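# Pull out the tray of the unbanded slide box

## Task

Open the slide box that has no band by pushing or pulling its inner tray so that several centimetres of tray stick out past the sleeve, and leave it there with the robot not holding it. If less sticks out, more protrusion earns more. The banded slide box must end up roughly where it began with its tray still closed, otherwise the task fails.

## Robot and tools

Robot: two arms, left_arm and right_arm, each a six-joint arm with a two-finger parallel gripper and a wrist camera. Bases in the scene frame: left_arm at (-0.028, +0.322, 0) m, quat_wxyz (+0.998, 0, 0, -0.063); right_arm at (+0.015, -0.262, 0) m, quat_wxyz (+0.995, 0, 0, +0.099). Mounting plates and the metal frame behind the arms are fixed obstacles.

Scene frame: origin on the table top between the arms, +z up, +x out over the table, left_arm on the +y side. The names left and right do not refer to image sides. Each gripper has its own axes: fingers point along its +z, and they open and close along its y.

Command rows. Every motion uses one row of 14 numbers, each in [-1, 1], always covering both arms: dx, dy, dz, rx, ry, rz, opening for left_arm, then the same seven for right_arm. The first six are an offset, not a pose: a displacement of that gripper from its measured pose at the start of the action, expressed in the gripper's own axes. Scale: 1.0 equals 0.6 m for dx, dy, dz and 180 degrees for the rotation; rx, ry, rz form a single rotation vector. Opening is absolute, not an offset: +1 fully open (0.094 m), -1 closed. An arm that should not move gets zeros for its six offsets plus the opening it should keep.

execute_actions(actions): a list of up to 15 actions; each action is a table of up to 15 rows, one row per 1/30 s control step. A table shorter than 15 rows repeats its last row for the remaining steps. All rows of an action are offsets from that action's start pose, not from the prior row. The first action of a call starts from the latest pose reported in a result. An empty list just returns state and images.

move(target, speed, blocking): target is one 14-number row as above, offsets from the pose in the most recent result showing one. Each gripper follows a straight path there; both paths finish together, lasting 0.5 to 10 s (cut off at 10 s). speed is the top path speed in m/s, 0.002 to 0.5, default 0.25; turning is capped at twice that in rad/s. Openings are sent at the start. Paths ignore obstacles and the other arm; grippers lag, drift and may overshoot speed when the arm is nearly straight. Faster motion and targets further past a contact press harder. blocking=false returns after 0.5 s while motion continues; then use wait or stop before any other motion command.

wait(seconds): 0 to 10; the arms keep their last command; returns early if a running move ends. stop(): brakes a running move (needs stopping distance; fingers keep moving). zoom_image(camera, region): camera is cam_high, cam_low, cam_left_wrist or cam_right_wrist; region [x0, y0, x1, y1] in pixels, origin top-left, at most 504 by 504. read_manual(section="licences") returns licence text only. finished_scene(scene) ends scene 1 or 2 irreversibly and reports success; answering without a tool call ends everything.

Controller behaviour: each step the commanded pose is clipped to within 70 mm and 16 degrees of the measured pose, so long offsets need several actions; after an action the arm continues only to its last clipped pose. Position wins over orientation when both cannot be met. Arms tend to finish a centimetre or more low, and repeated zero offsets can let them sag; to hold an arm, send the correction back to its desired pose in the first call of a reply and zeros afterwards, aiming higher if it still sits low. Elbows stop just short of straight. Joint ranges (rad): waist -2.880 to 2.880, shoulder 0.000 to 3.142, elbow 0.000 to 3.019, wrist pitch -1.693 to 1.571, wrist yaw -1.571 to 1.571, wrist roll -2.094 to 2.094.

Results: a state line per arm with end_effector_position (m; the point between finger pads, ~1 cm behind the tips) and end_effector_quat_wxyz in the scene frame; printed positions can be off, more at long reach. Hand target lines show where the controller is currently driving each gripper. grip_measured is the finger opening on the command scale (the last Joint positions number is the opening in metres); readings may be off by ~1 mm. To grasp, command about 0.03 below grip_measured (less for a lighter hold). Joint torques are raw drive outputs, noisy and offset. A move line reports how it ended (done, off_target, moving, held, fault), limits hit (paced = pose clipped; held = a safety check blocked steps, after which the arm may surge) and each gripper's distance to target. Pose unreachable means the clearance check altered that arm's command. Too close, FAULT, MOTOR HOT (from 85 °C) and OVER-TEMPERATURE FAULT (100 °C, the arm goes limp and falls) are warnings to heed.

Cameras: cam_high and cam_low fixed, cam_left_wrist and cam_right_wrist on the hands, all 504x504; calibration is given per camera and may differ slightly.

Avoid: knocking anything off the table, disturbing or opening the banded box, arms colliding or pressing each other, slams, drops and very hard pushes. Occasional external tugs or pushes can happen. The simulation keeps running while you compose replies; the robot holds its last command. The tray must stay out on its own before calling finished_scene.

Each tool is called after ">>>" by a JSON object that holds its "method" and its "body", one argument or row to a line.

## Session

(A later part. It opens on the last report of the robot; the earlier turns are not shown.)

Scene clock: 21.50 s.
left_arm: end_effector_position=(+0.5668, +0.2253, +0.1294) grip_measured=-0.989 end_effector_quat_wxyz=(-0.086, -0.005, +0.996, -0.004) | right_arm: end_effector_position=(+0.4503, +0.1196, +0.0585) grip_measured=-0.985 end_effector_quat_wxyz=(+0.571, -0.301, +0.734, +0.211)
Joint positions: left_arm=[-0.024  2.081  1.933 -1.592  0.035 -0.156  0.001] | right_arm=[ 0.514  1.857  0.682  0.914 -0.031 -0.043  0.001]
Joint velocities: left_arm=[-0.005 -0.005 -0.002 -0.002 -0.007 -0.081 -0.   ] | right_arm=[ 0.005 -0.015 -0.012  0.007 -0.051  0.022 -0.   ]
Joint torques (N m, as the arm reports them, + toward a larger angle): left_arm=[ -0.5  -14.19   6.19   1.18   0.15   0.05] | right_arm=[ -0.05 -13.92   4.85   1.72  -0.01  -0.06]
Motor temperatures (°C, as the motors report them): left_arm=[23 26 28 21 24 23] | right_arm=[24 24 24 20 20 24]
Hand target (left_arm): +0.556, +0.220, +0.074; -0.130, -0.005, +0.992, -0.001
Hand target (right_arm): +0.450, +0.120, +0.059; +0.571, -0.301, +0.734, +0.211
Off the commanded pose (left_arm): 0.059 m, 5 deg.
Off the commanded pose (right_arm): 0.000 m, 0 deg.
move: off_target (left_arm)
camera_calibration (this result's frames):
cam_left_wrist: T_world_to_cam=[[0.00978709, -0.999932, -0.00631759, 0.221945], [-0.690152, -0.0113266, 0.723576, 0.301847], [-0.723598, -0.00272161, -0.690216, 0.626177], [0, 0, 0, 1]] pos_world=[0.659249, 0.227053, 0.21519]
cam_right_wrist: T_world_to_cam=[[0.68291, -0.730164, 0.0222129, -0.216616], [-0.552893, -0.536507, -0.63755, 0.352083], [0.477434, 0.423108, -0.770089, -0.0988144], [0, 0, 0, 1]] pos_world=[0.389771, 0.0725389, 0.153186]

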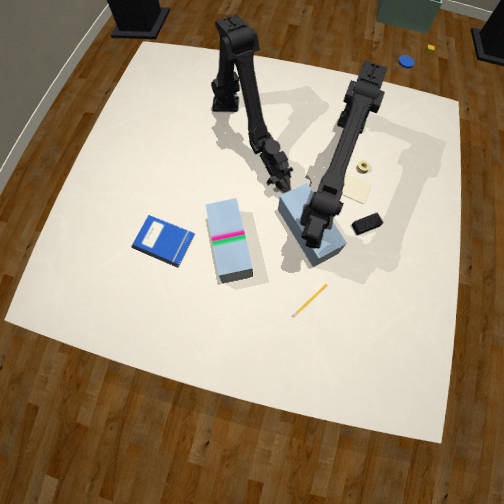

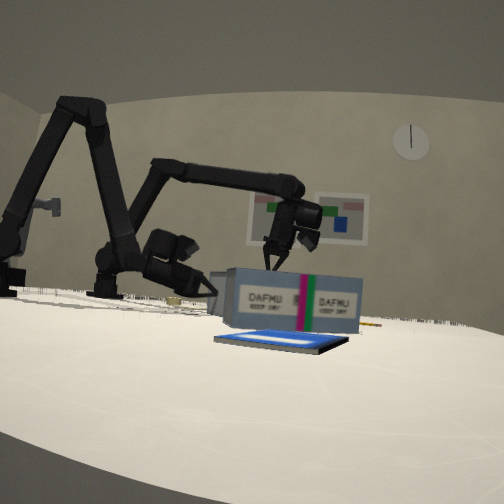

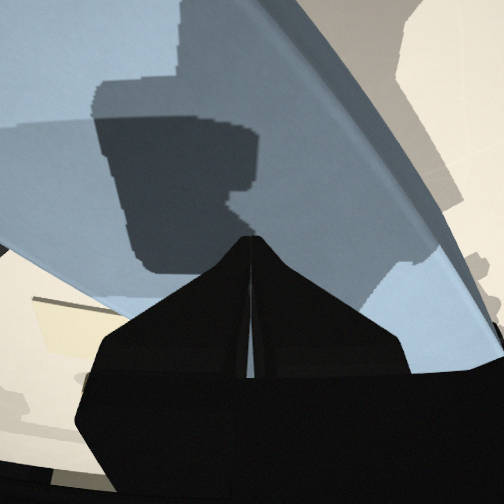

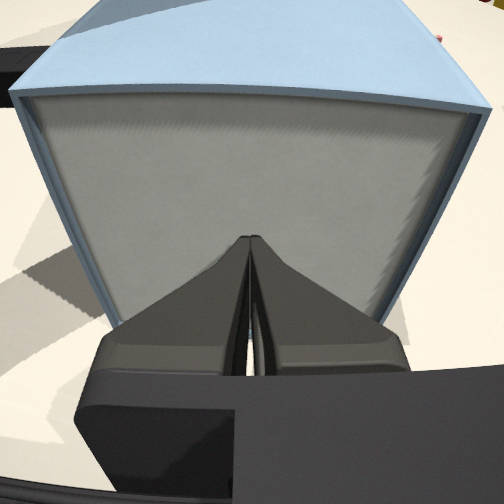

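>>> {"method": "execute_actions", "body": {
  "actions": [
    [[0,-0.02,0.105,0,0.045,0,-1,-0.001,0,0.006,0,0,0,-1],[0,-0.02,0.105,0,0.045,0,-1,-0.003,0,0.012,0,0,0,-1],[0,-0.02,0.105,0,0.045,0,-1,-0.004,0,0.018,0,0,0,-1],[0,-0.02,0.105,0,0.045,0,-1,-0.005,0,0.024,0,0,0,-1],[0,-0.02,0.105,0,0.045,0,-1,-0.006,0,0.03,0,0,0,-1],[0,-0.02,0.105,0,0.045,0,-1,-0.008,0,0.036,0,0,0,-1],[0,-0.02,0.105,0,0.045,0,-1,-0.009,0,0.042,0,0,0,-1],[0,-0.02,0.105,0,0.045,0,-1,-0.01,0,0.048,0,0,0,-1],[0,-0.02,0.105,0,0.045,0,-1,-0.011,0,0.054,0,0,0,-1],[0,-0.02,0.105,0,0.045,0,-1,-0.013,0,0.06,0,0,0,-1],[0,-0.02,0.105,0,0.045,0,-1,-0.014,0,0.066,0,0,0,-1],[0,-0.02,0.105,0,0.045,0,-1,-0.015,0,0.072,0,0,0,-1],[0,-0.02,0.105,0,0.045,0,-1,-0.016,0,0.078,0,0,0,-1],[0,-0.02,0.105,0,0.045,0,-1,-0.018,0,0.084,0,0,0,-1]]
  ]
}}

>>> {"method": "wait", "body": {
  "seconds": 0.7
}}

Scene clock: 22.17 s.
left_arm: end_effector_position=(+0.5664, +0.2247, +0.1293) grip_measured=-0.989 end_effector_quat_wxyz=(-0.089, -0.006, +0.996, -0.008) | right_arm: end_effector_position=(+0.4703, +0.1364, +0.0590) grip_measured=-0.985 end_effector_quat_wxyz=(+0.571, -0.301, +0.735, +0.210)
Joint positions: left_arm=[-0.023  2.084  1.938 -1.599  0.042 -0.156  0.001] | right_arm=[ 0.514  1.889  0.758  0.868 -0.028 -0.043  0.001]
Joint velocities: left_arm=[-0.005  0.005 -0.007 -0.002 -0.022 -0.007  0.   ] | right_arm=[-0.005  0.142  0.315 -0.115  0.022  0.007 -0.001]
Joint torques (N m, as the arm reports them, + toward a larger angle): left_arm=[ -1.14 -12.35   9.    -0.83   0.53   0.03] | right_arm=[  0.35 -12.35   8.98   1.07   0.09  -0.04]
Motor temperatures (°C, as the motors report them): left_arm=[23 26 28 21 24 23] | right_arm=[24 24 24 20 20 24]
Hand target (left_arm): +0.553, +0.214, +0.071; -0.155, -0.005, +0.988, -0.005
Hand target (right_arm): +0.486, +0.154, +0.058; +0.571, -0.301, +0.734, +0.211
Off the commanded pose (left_arm): 0.064 m, 8 deg.
Off the commanded pose (right_arm): 0.026 m, 0 deg.
camera_calibration (this result's frames):
cam_left_wrist: T_world_to_cam=[[0.012215, -0.999925, 0.000189501, 0.219158], [-0.685208, -0.00823239, 0.728301, 0.29756], [-0.728245, -0.00902601, -0.685258, 0.629231], [0, 0, 0, 1]] pos_world=[0.659448, 0.227271, 0.214431]
cam_right_wrist: T_world_to_cam=[[0.681325, -0.731628, 0.0227166, -0.217149], [-0.554935, -0.53652, -0.635762, 0.373279], [0.477329, 0.420554, -0.771551, -0.114656], [0, 0, 0, 1]] pos_world=[0.409824, 0.0896184, 0.153787]

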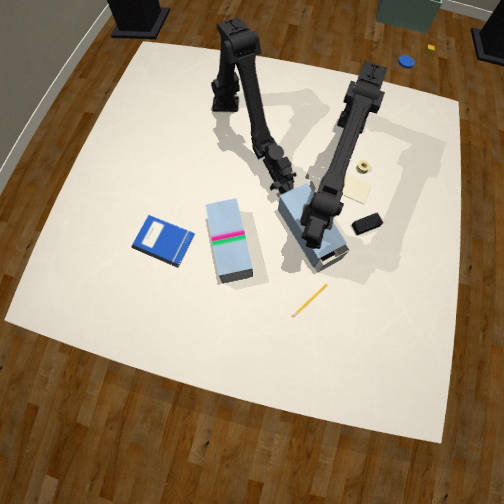

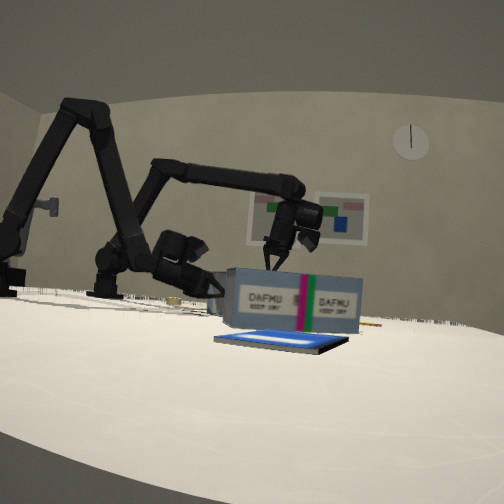

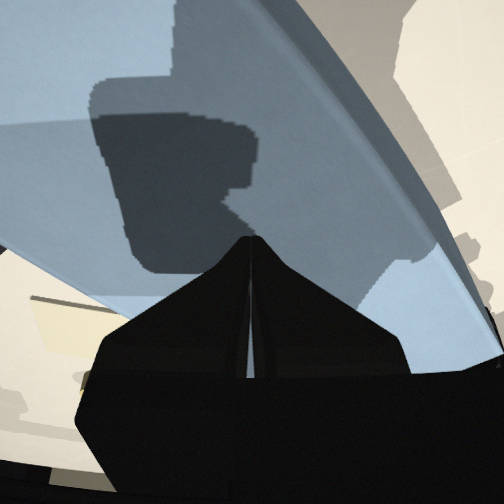

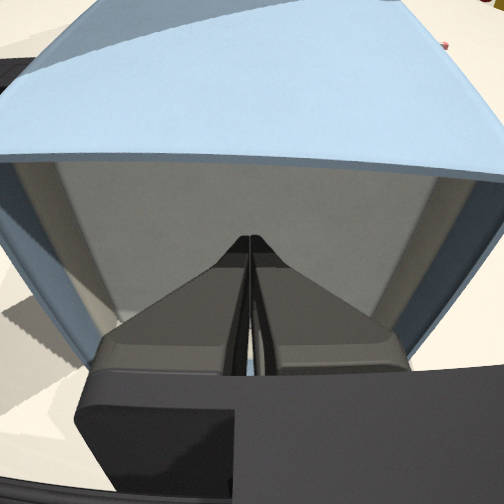

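Scene clock: 22.87 s.
left_arm: end_effector_position=(+0.5664, +0.2247, +0.1293) grip_measured=-0.989 end_effector_quat_wxyz=(-0.089, -0.006, +0.996, -0.008) | right_arm: end_effector_position=(+0.4750, +0.1405, +0.0590) grip_measured=-0.985 end_effector_quat_wxyz=(+0.571, -0.300, +0.734, +0.210)
Joint positions: left_arm=[-0.023  2.084  1.938 -1.599  0.042 -0.156  0.001] | right_arm=[ 0.514  1.899  0.776  0.862 -0.028 -0.043  0.001]
Joint velocities: left_arm=[-0.005 -0.005  0.017 -0.027  0.007  0.007 -0.   ] | right_arm=[ 0.005  0.005  0.002 -0.012  0.081 -0.051  0.   ]
Joint torques (N m, as the arm reports them, + toward a larger angle): left_arm=[ -1.17 -12.02   8.99  -0.86   0.54   0.02] | right_arm=[  0.48 -12.67   9.11   0.93   0.1   -0.05]
Motor temperatures (°C, as the motors report them): left_arm=[23 26 28 21 24 23] | right_arm=[24 24 24 20 20 24]
Hand target (left_arm): +0.553, +0.214, +0.071; -0.155, -0.005, +0.988, -0.005
Hand target (right_arm): +0.485, +0.154, +0.058; +0.571, -0.301, +0.734, +0.211
Off the commanded pose (left_arm): 0.064 m, 8 deg.
Off the commanded pose (right_arm): 0.019 m, 0 deg.
wait: 0.70 s; at rest by 0.23 s
camera_calibration (this result's frames):
cam_left_wrist: T_world_to_cam=[[0.012215, -0.999925, 0.000189501, 0.219158], [-0.685208, -0.00823239, 0.728301, 0.29756], [-0.728245, -0.00902601, -0.685258, 0.629231], [0, 0, 0, 1]] pos_world=[0.659448, 0.227271, 0.214431]
cam_right_wrist: T_world_to_cam=[[0.681292, -0.731657, 0.0227889, -0.217372], [-0.554016, -0.535727, -0.63723, 0.377666], [0.478443, 0.421515, -0.770336, -0.119308], [0, 0, 0, 1]] pos_world=[0.414409, 0.0935742, 0.153706]

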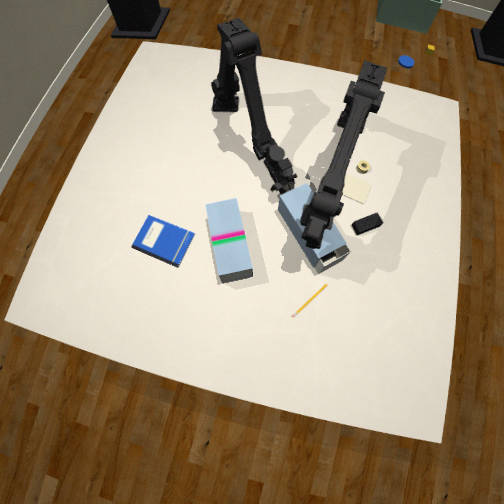

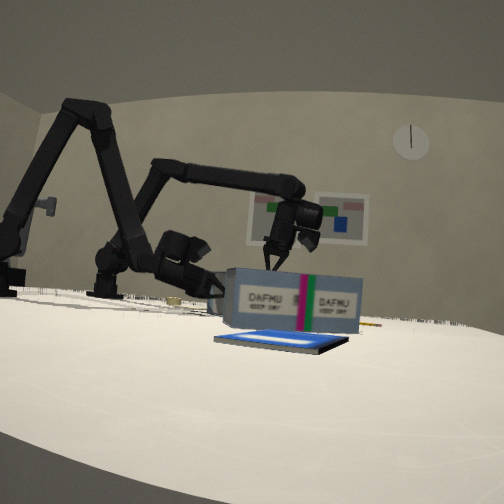

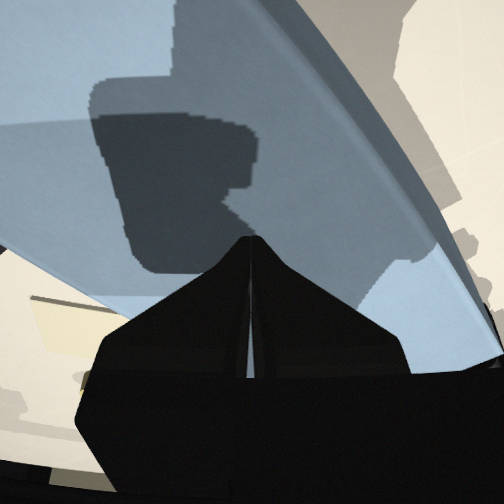

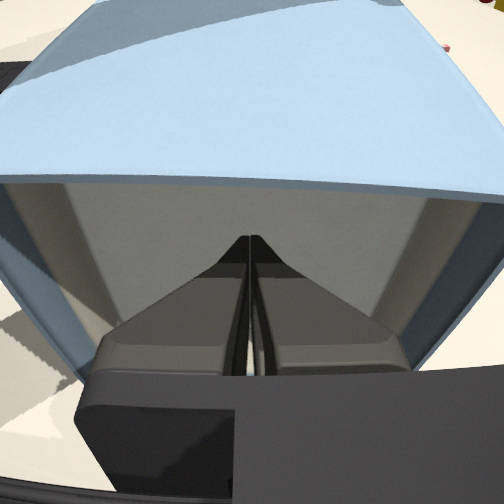

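>>> {"method": "execute_actions", "body": {
  "actions": [
    [[0,-0.02,0.105,0,0.045,0,-1,-0.005,0,0.025,0,0,0,-1],[0,-0.02,0.105,0,0.045,0,-1,-0.006,0,0.03,0,0,0,-1],[0,-0.02,0.105,0,0.045,0,-1,-0.008,0,0.036,0,0,0,-1],[0,-0.02,0.105,0,0.045,0,-1,-0.009,0,0.042,0,0,0,-1],[0,-0.02,0.105,0,0.045,0,-1,-0.01,0,0.048,0,0,0,-1],[0,-0.02,0.105,0,0.045,0,-1,-0.012,0,0.054,0,0,0,-1],[0,-0.02,0.105,0,0.045,0,-1,-0.013,0,0.06,0,0,0,-1],[0,-0.02,0.105,0,0.045,0,-1,-0.015,0,0.066,0,0,0,-1],[0,-0.02,0.105,0,0.045,0,-1,-0.016,0,0.072,0,0,0,-1],[0,-0.02,0.105,0,0.045,0,-1,-0.018,0,0.078,0,0,0,-1],[0,-0.02,0.105,0,0.045,0,-1,-0.019,0,0.084,0,0,0,-1],[0,-0.02,0.105,0,0.045,0,-1,-0.021,0,0.09,0,0,0,-1],[0,-0.02,0.105,0,0.045,0,-1,-0.022,0,0.096,0,0,0,-1],[0,-0.02,0.105,0,0.045,0,-1,-0.023,0,0.1,0,0,0,-1]]
  ]
}}

>>> {"method": "wait", "body": {
  "seconds": 0.5
}}

>>> {"method": "zoom_image", "body": {
  "camera": "cam_high",
  "region": [260, 170, 390, 300]
}}

Scene clock: 23.57 s.
left_arm: end_effector_position=(+0.5665, +0.2245, +0.1293) grip_measured=-0.989 end_effector_quat_wxyz=(-0.092, -0.007, +0.996, -0.011) | right_arm: end_effector_position=(+0.5033, +0.1650, +0.0598) grip_measured=-0.985 end_effector_quat_wxyz=(+0.570, -0.301, +0.735, +0.210)
Joint positions: left_arm=[-0.021  2.087  1.942 -1.604  0.049 -0.156  0.001] | right_arm=[ 0.514  1.948  0.888  0.796 -0.027 -0.043  0.001]
Joint velocities: left_arm=[ 0.005  0.005 -0.012 -0.002 -0.007 -0.007  0.001] | right_arm=[ 0.015  0.142  0.232 -0.11  -0.066 -0.051  0.   ]
Joint torques (N m, as the arm reports them, + toward a larger angle): left_arm=[ -1.05 -12.53   8.92  -0.92   0.58   0.02] | right_arm=[  0.43 -14.06   9.53   1.09   0.17  -0.04]
Motor temperatures (°C, as the motors report them): left_arm=[23 26 28 21 24 23] | right_arm=[24 24 24 20 20 24]
Hand target (left_arm): +0.552, +0.213, +0.071; -0.159, -0.006, +0.987, -0.008
Hand target (right_arm): +0.518, +0.181, +0.059; +0.572, -0.300, +0.734, +0.210
Off the commanded pose (left_arm): 0.064 m, 8 deg.
Off the commanded pose (right_arm): 0.024 m, 0 deg.
camera_calibration (this result's frames):
cam_left_wrist: T_world_to_cam=[[0.0148918, -0.999871, 0.00593847, 0.216687], [-0.682024, -0.0058145, 0.731306, 0.294852], [-0.731178, -0.0149407, -0.682023, 0.631795], [0, 0, 0, 1]] pos_world=[0.659824, 0.227813, 0.213985]
cam_right_wrist: T_world_to_cam=[[0.680811, -0.732099, 0.0229721, -0.218455], [-0.55575, -0.536737, -0.634866, 0.407895], [0.477115, 0.419457, -0.77228, -0.141477], [0, 0, 0, 1]] pos_world=[0.442915, 0.118346, 0.154717]

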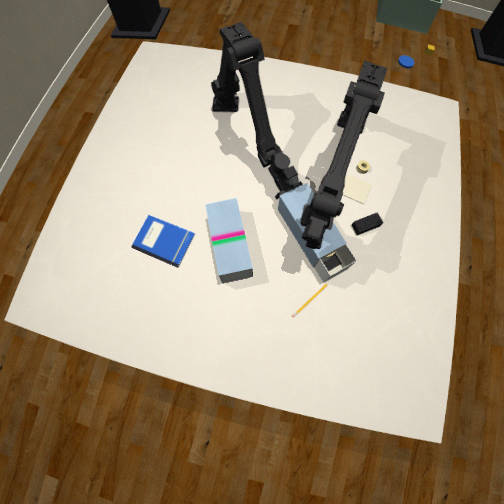

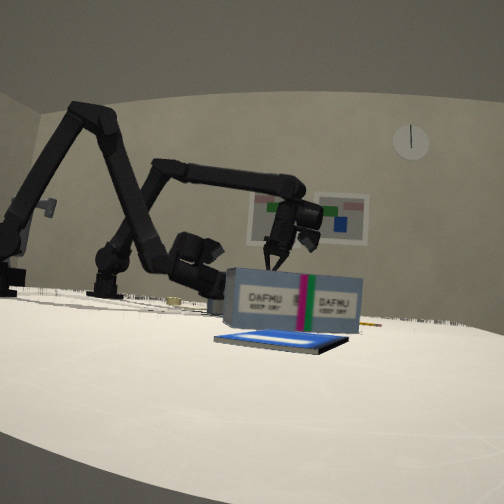

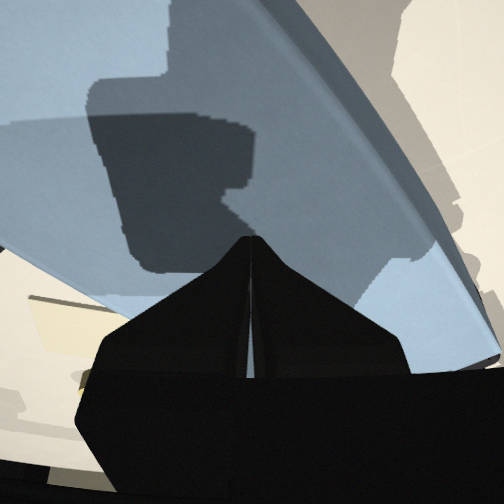

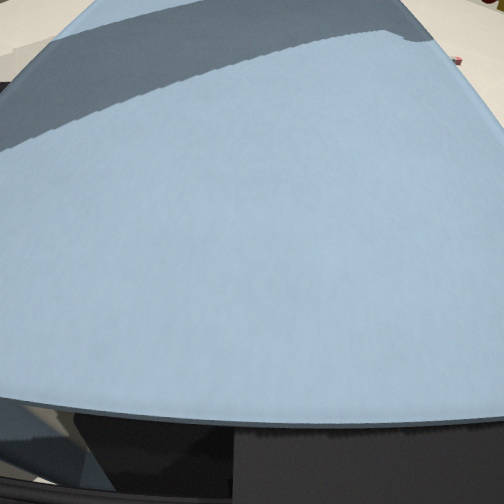

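Scene clock: 24.07 s.
left_arm: end_effector_position=(+0.5665, +0.2245, +0.1293) grip_measured=-0.989 end_effector_quat_wxyz=(-0.092, -0.007, +0.996, -0.011) | right_arm: end_effector_position=(+0.5067, +0.1679, +0.0597) grip_measured=-0.985 end_effector_quat_wxyz=(+0.571, -0.300, +0.735, +0.210)
Joint positions: left_arm=[-0.021  2.087  1.942 -1.604  0.049 -0.156  0.001] | right_arm=[ 0.514  1.955  0.901  0.79  -0.027 -0.043  0.001]
Joint velocities: left_arm=[-0.015 -0.024 -0.007  0.007 -0.007  0.007  0.   ] | right_arm=[-0.015 -0.005 -0.002 -0.022 -0.022 -0.022  0.   ]
Joint torques (N m, as the arm reports them, + toward a larger angle): left_arm=[ -1.47 -12.36   8.87  -0.89   0.58   0.01] | right_arm=[  0.36 -14.02   9.85   0.95   0.16  -0.05]
Motor temperatures (°C, as the motors report them): left_arm=[23 26 28 21 24 23] | right_arm=[24 24 24 20 20 24]
Hand target (left_arm): +0.552, +0.213, +0.071; -0.159, -0.006, +0.987, -0.008
Hand target (right_arm): +0.518, +0.181, +0.058; +0.571, -0.300, +0.734, +0.210
Off the commanded pose (left_arm): 0.064 m, 8 deg.
Off the commanded pose (right_arm): 0.020 m, 0 deg.
wait: 0.50 s; at rest by 0.23 s
camera_calibration (this result's frames):
cam_left_wrist: T_world_to_cam=[[0.0148918, -0.999871, 0.00593847, 0.216687], [-0.682024, -0.0058145, 0.731306, 0.294852], [-0.731178, -0.0149407, -0.682023, 0.631795], [0, 0, 0, 1]] pos_world=[0.659824, 0.227813, 0.213985]
cam_right_wrist: T_world_to_cam=[[0.680798, -0.73211, 0.0230003, -0.218608], [-0.555383, -0.536421, -0.635455, 0.411024], [0.477561, 0.419842, -0.771795, -0.144737], [0, 0, 0, 1]] pos_world=[0.446224, 0.121203, 0.154508]

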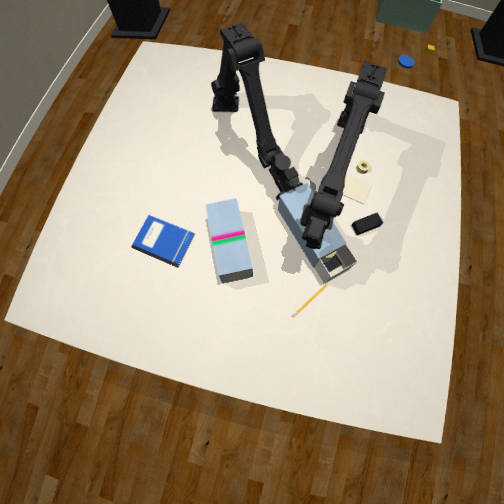

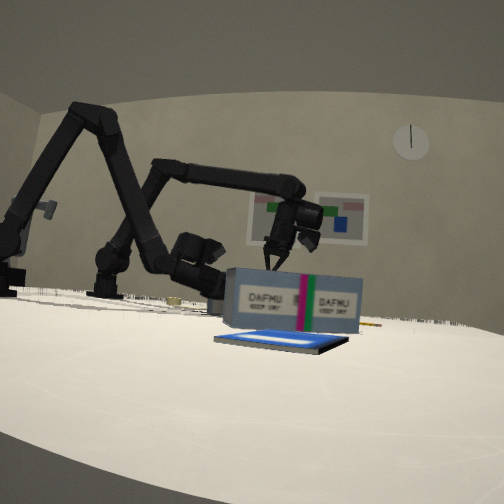

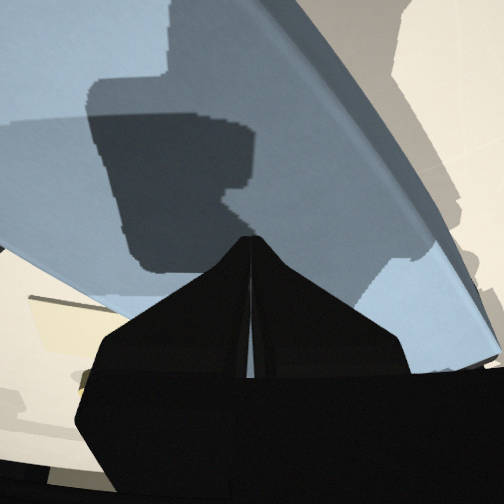

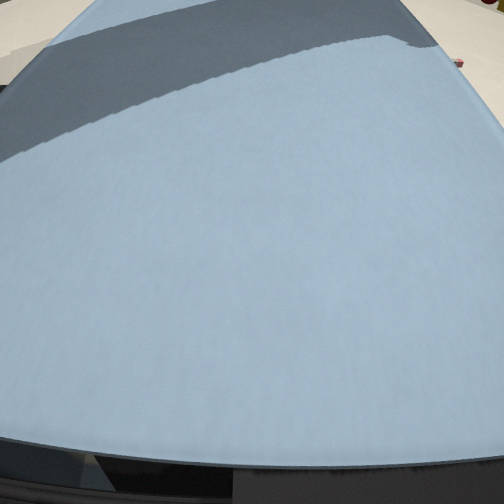

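Region (260, 170, 390, 300) of cam_high's 504x504 image, scaled by 3.877, with more detail than that image has.

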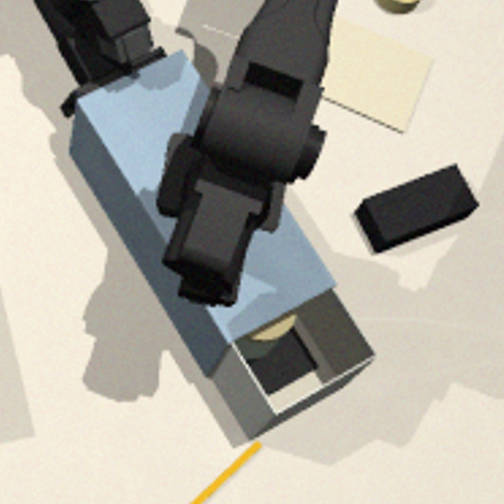

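>>> {"method": "move", "body": {
  "target": [0,0,-0.08,0,0,0,-1,0.045,0,-0.19,0,0,0,-1],
  "speed": 0.15
}}

Scene clock: 25.33 s.
left_arm: end_effector_position=(+0.5647, +0.2255, +0.1582) grip_measured=-0.989 end_effector_quat_wxyz=(-0.094, -0.007, +0.995, -0.009) | right_arm: end_effector_position=(+0.4183, +0.0885, +0.0516) grip_measured=-0.985 end_effector_quat_wxyz=(+0.558, -0.304, +0.744, +0.208)
Joint positions: left_arm=[-0.021  2.076  1.999 -1.678  0.047 -0.156  0.001] | right_arm=[ 0.506  1.799  0.562  0.941 -0.039 -0.043  0.001]
Joint velocities: left_arm=[ 0.005  0.015 -0.007 -0.002  0.066 -0.051 -0.001] | right_arm=[-0.015  0.005 -0.012  0.002  0.007  0.022  0.001]
Joint torques (N m, as the arm reports them, + toward a larger angle): left_arm=[  0.52 -18.71  14.22  -0.58  -0.12   0.13] | right_arm=[ -0.65 -12.96   4.26   2.66  -0.12  -0.1 ]
Motor temperatures (°C, as the motors report them): left_arm=[23 27 28 21 24 23] | right_arm=[24 25 24 20 20 24]
Hand target (left_arm): +0.574, +0.226, +0.176; -0.077, -0.007, +0.997, -0.013
Hand target (right_arm): +0.422, +0.087, +0.061; +0.571, -0.300, +0.735, +0.210
Off the commanded pose (left_arm): 0.021 m, 0 deg.
Off the commanded pose (right_arm): 0.012 m, 2 deg.
joint sent to its limit (left arm) — the command would take joint 4 (wrist pitch) past its lower limit, so that joint was sent only as far as its limit.
move: off_target (left_arm, right_arm)
camera_calibration (this result's frames):
cam_left_wrist: T_world_to_cam=[[0.0154059, -0.999875, 0.00353409, 0.217622], [-0.678032, -0.00784913, 0.734991, 0.270101], [-0.734871, -0.0137194, -0.678068, 0.651454], [0, 0, 0, 1]] pos_world=[0.658519, 0.228652, 0.242439]
cam_right_wrist: T_world_to_cam=[[0.683525, -0.729693, 0.0184937, -0.217482], [-0.570027, -0.549444, -0.610885, 0.320248], [0.45592, 0.407013, -0.791503, -0.0642565], [0, 0, 0, 1]] pos_world=[0.3605, 0.0434166, 0.148797]

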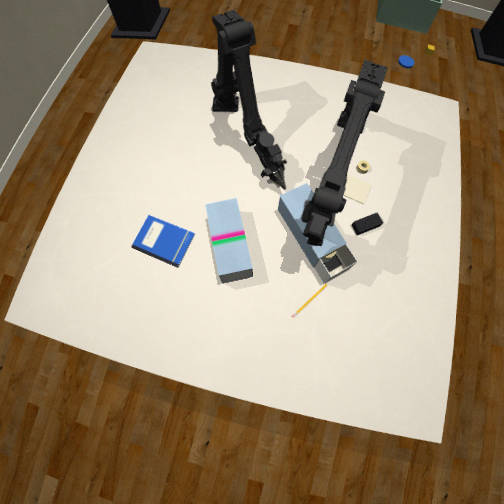

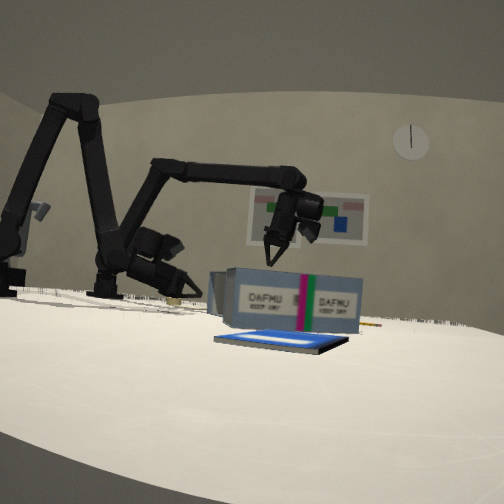

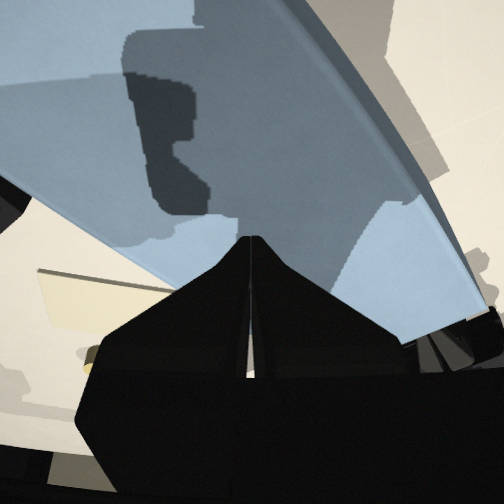

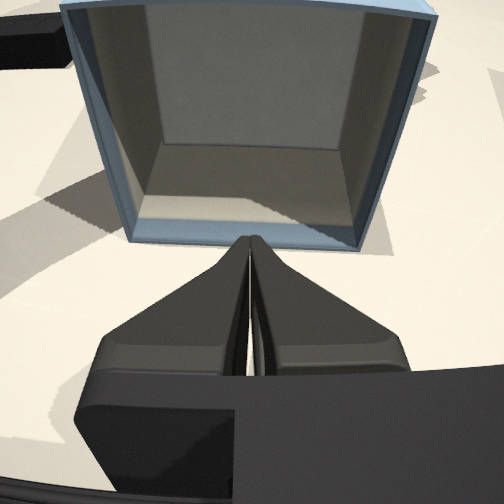

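>>> {"method": "finished_scene", "body": {
  "scene": 1
}}

The scene is finished: the task was done.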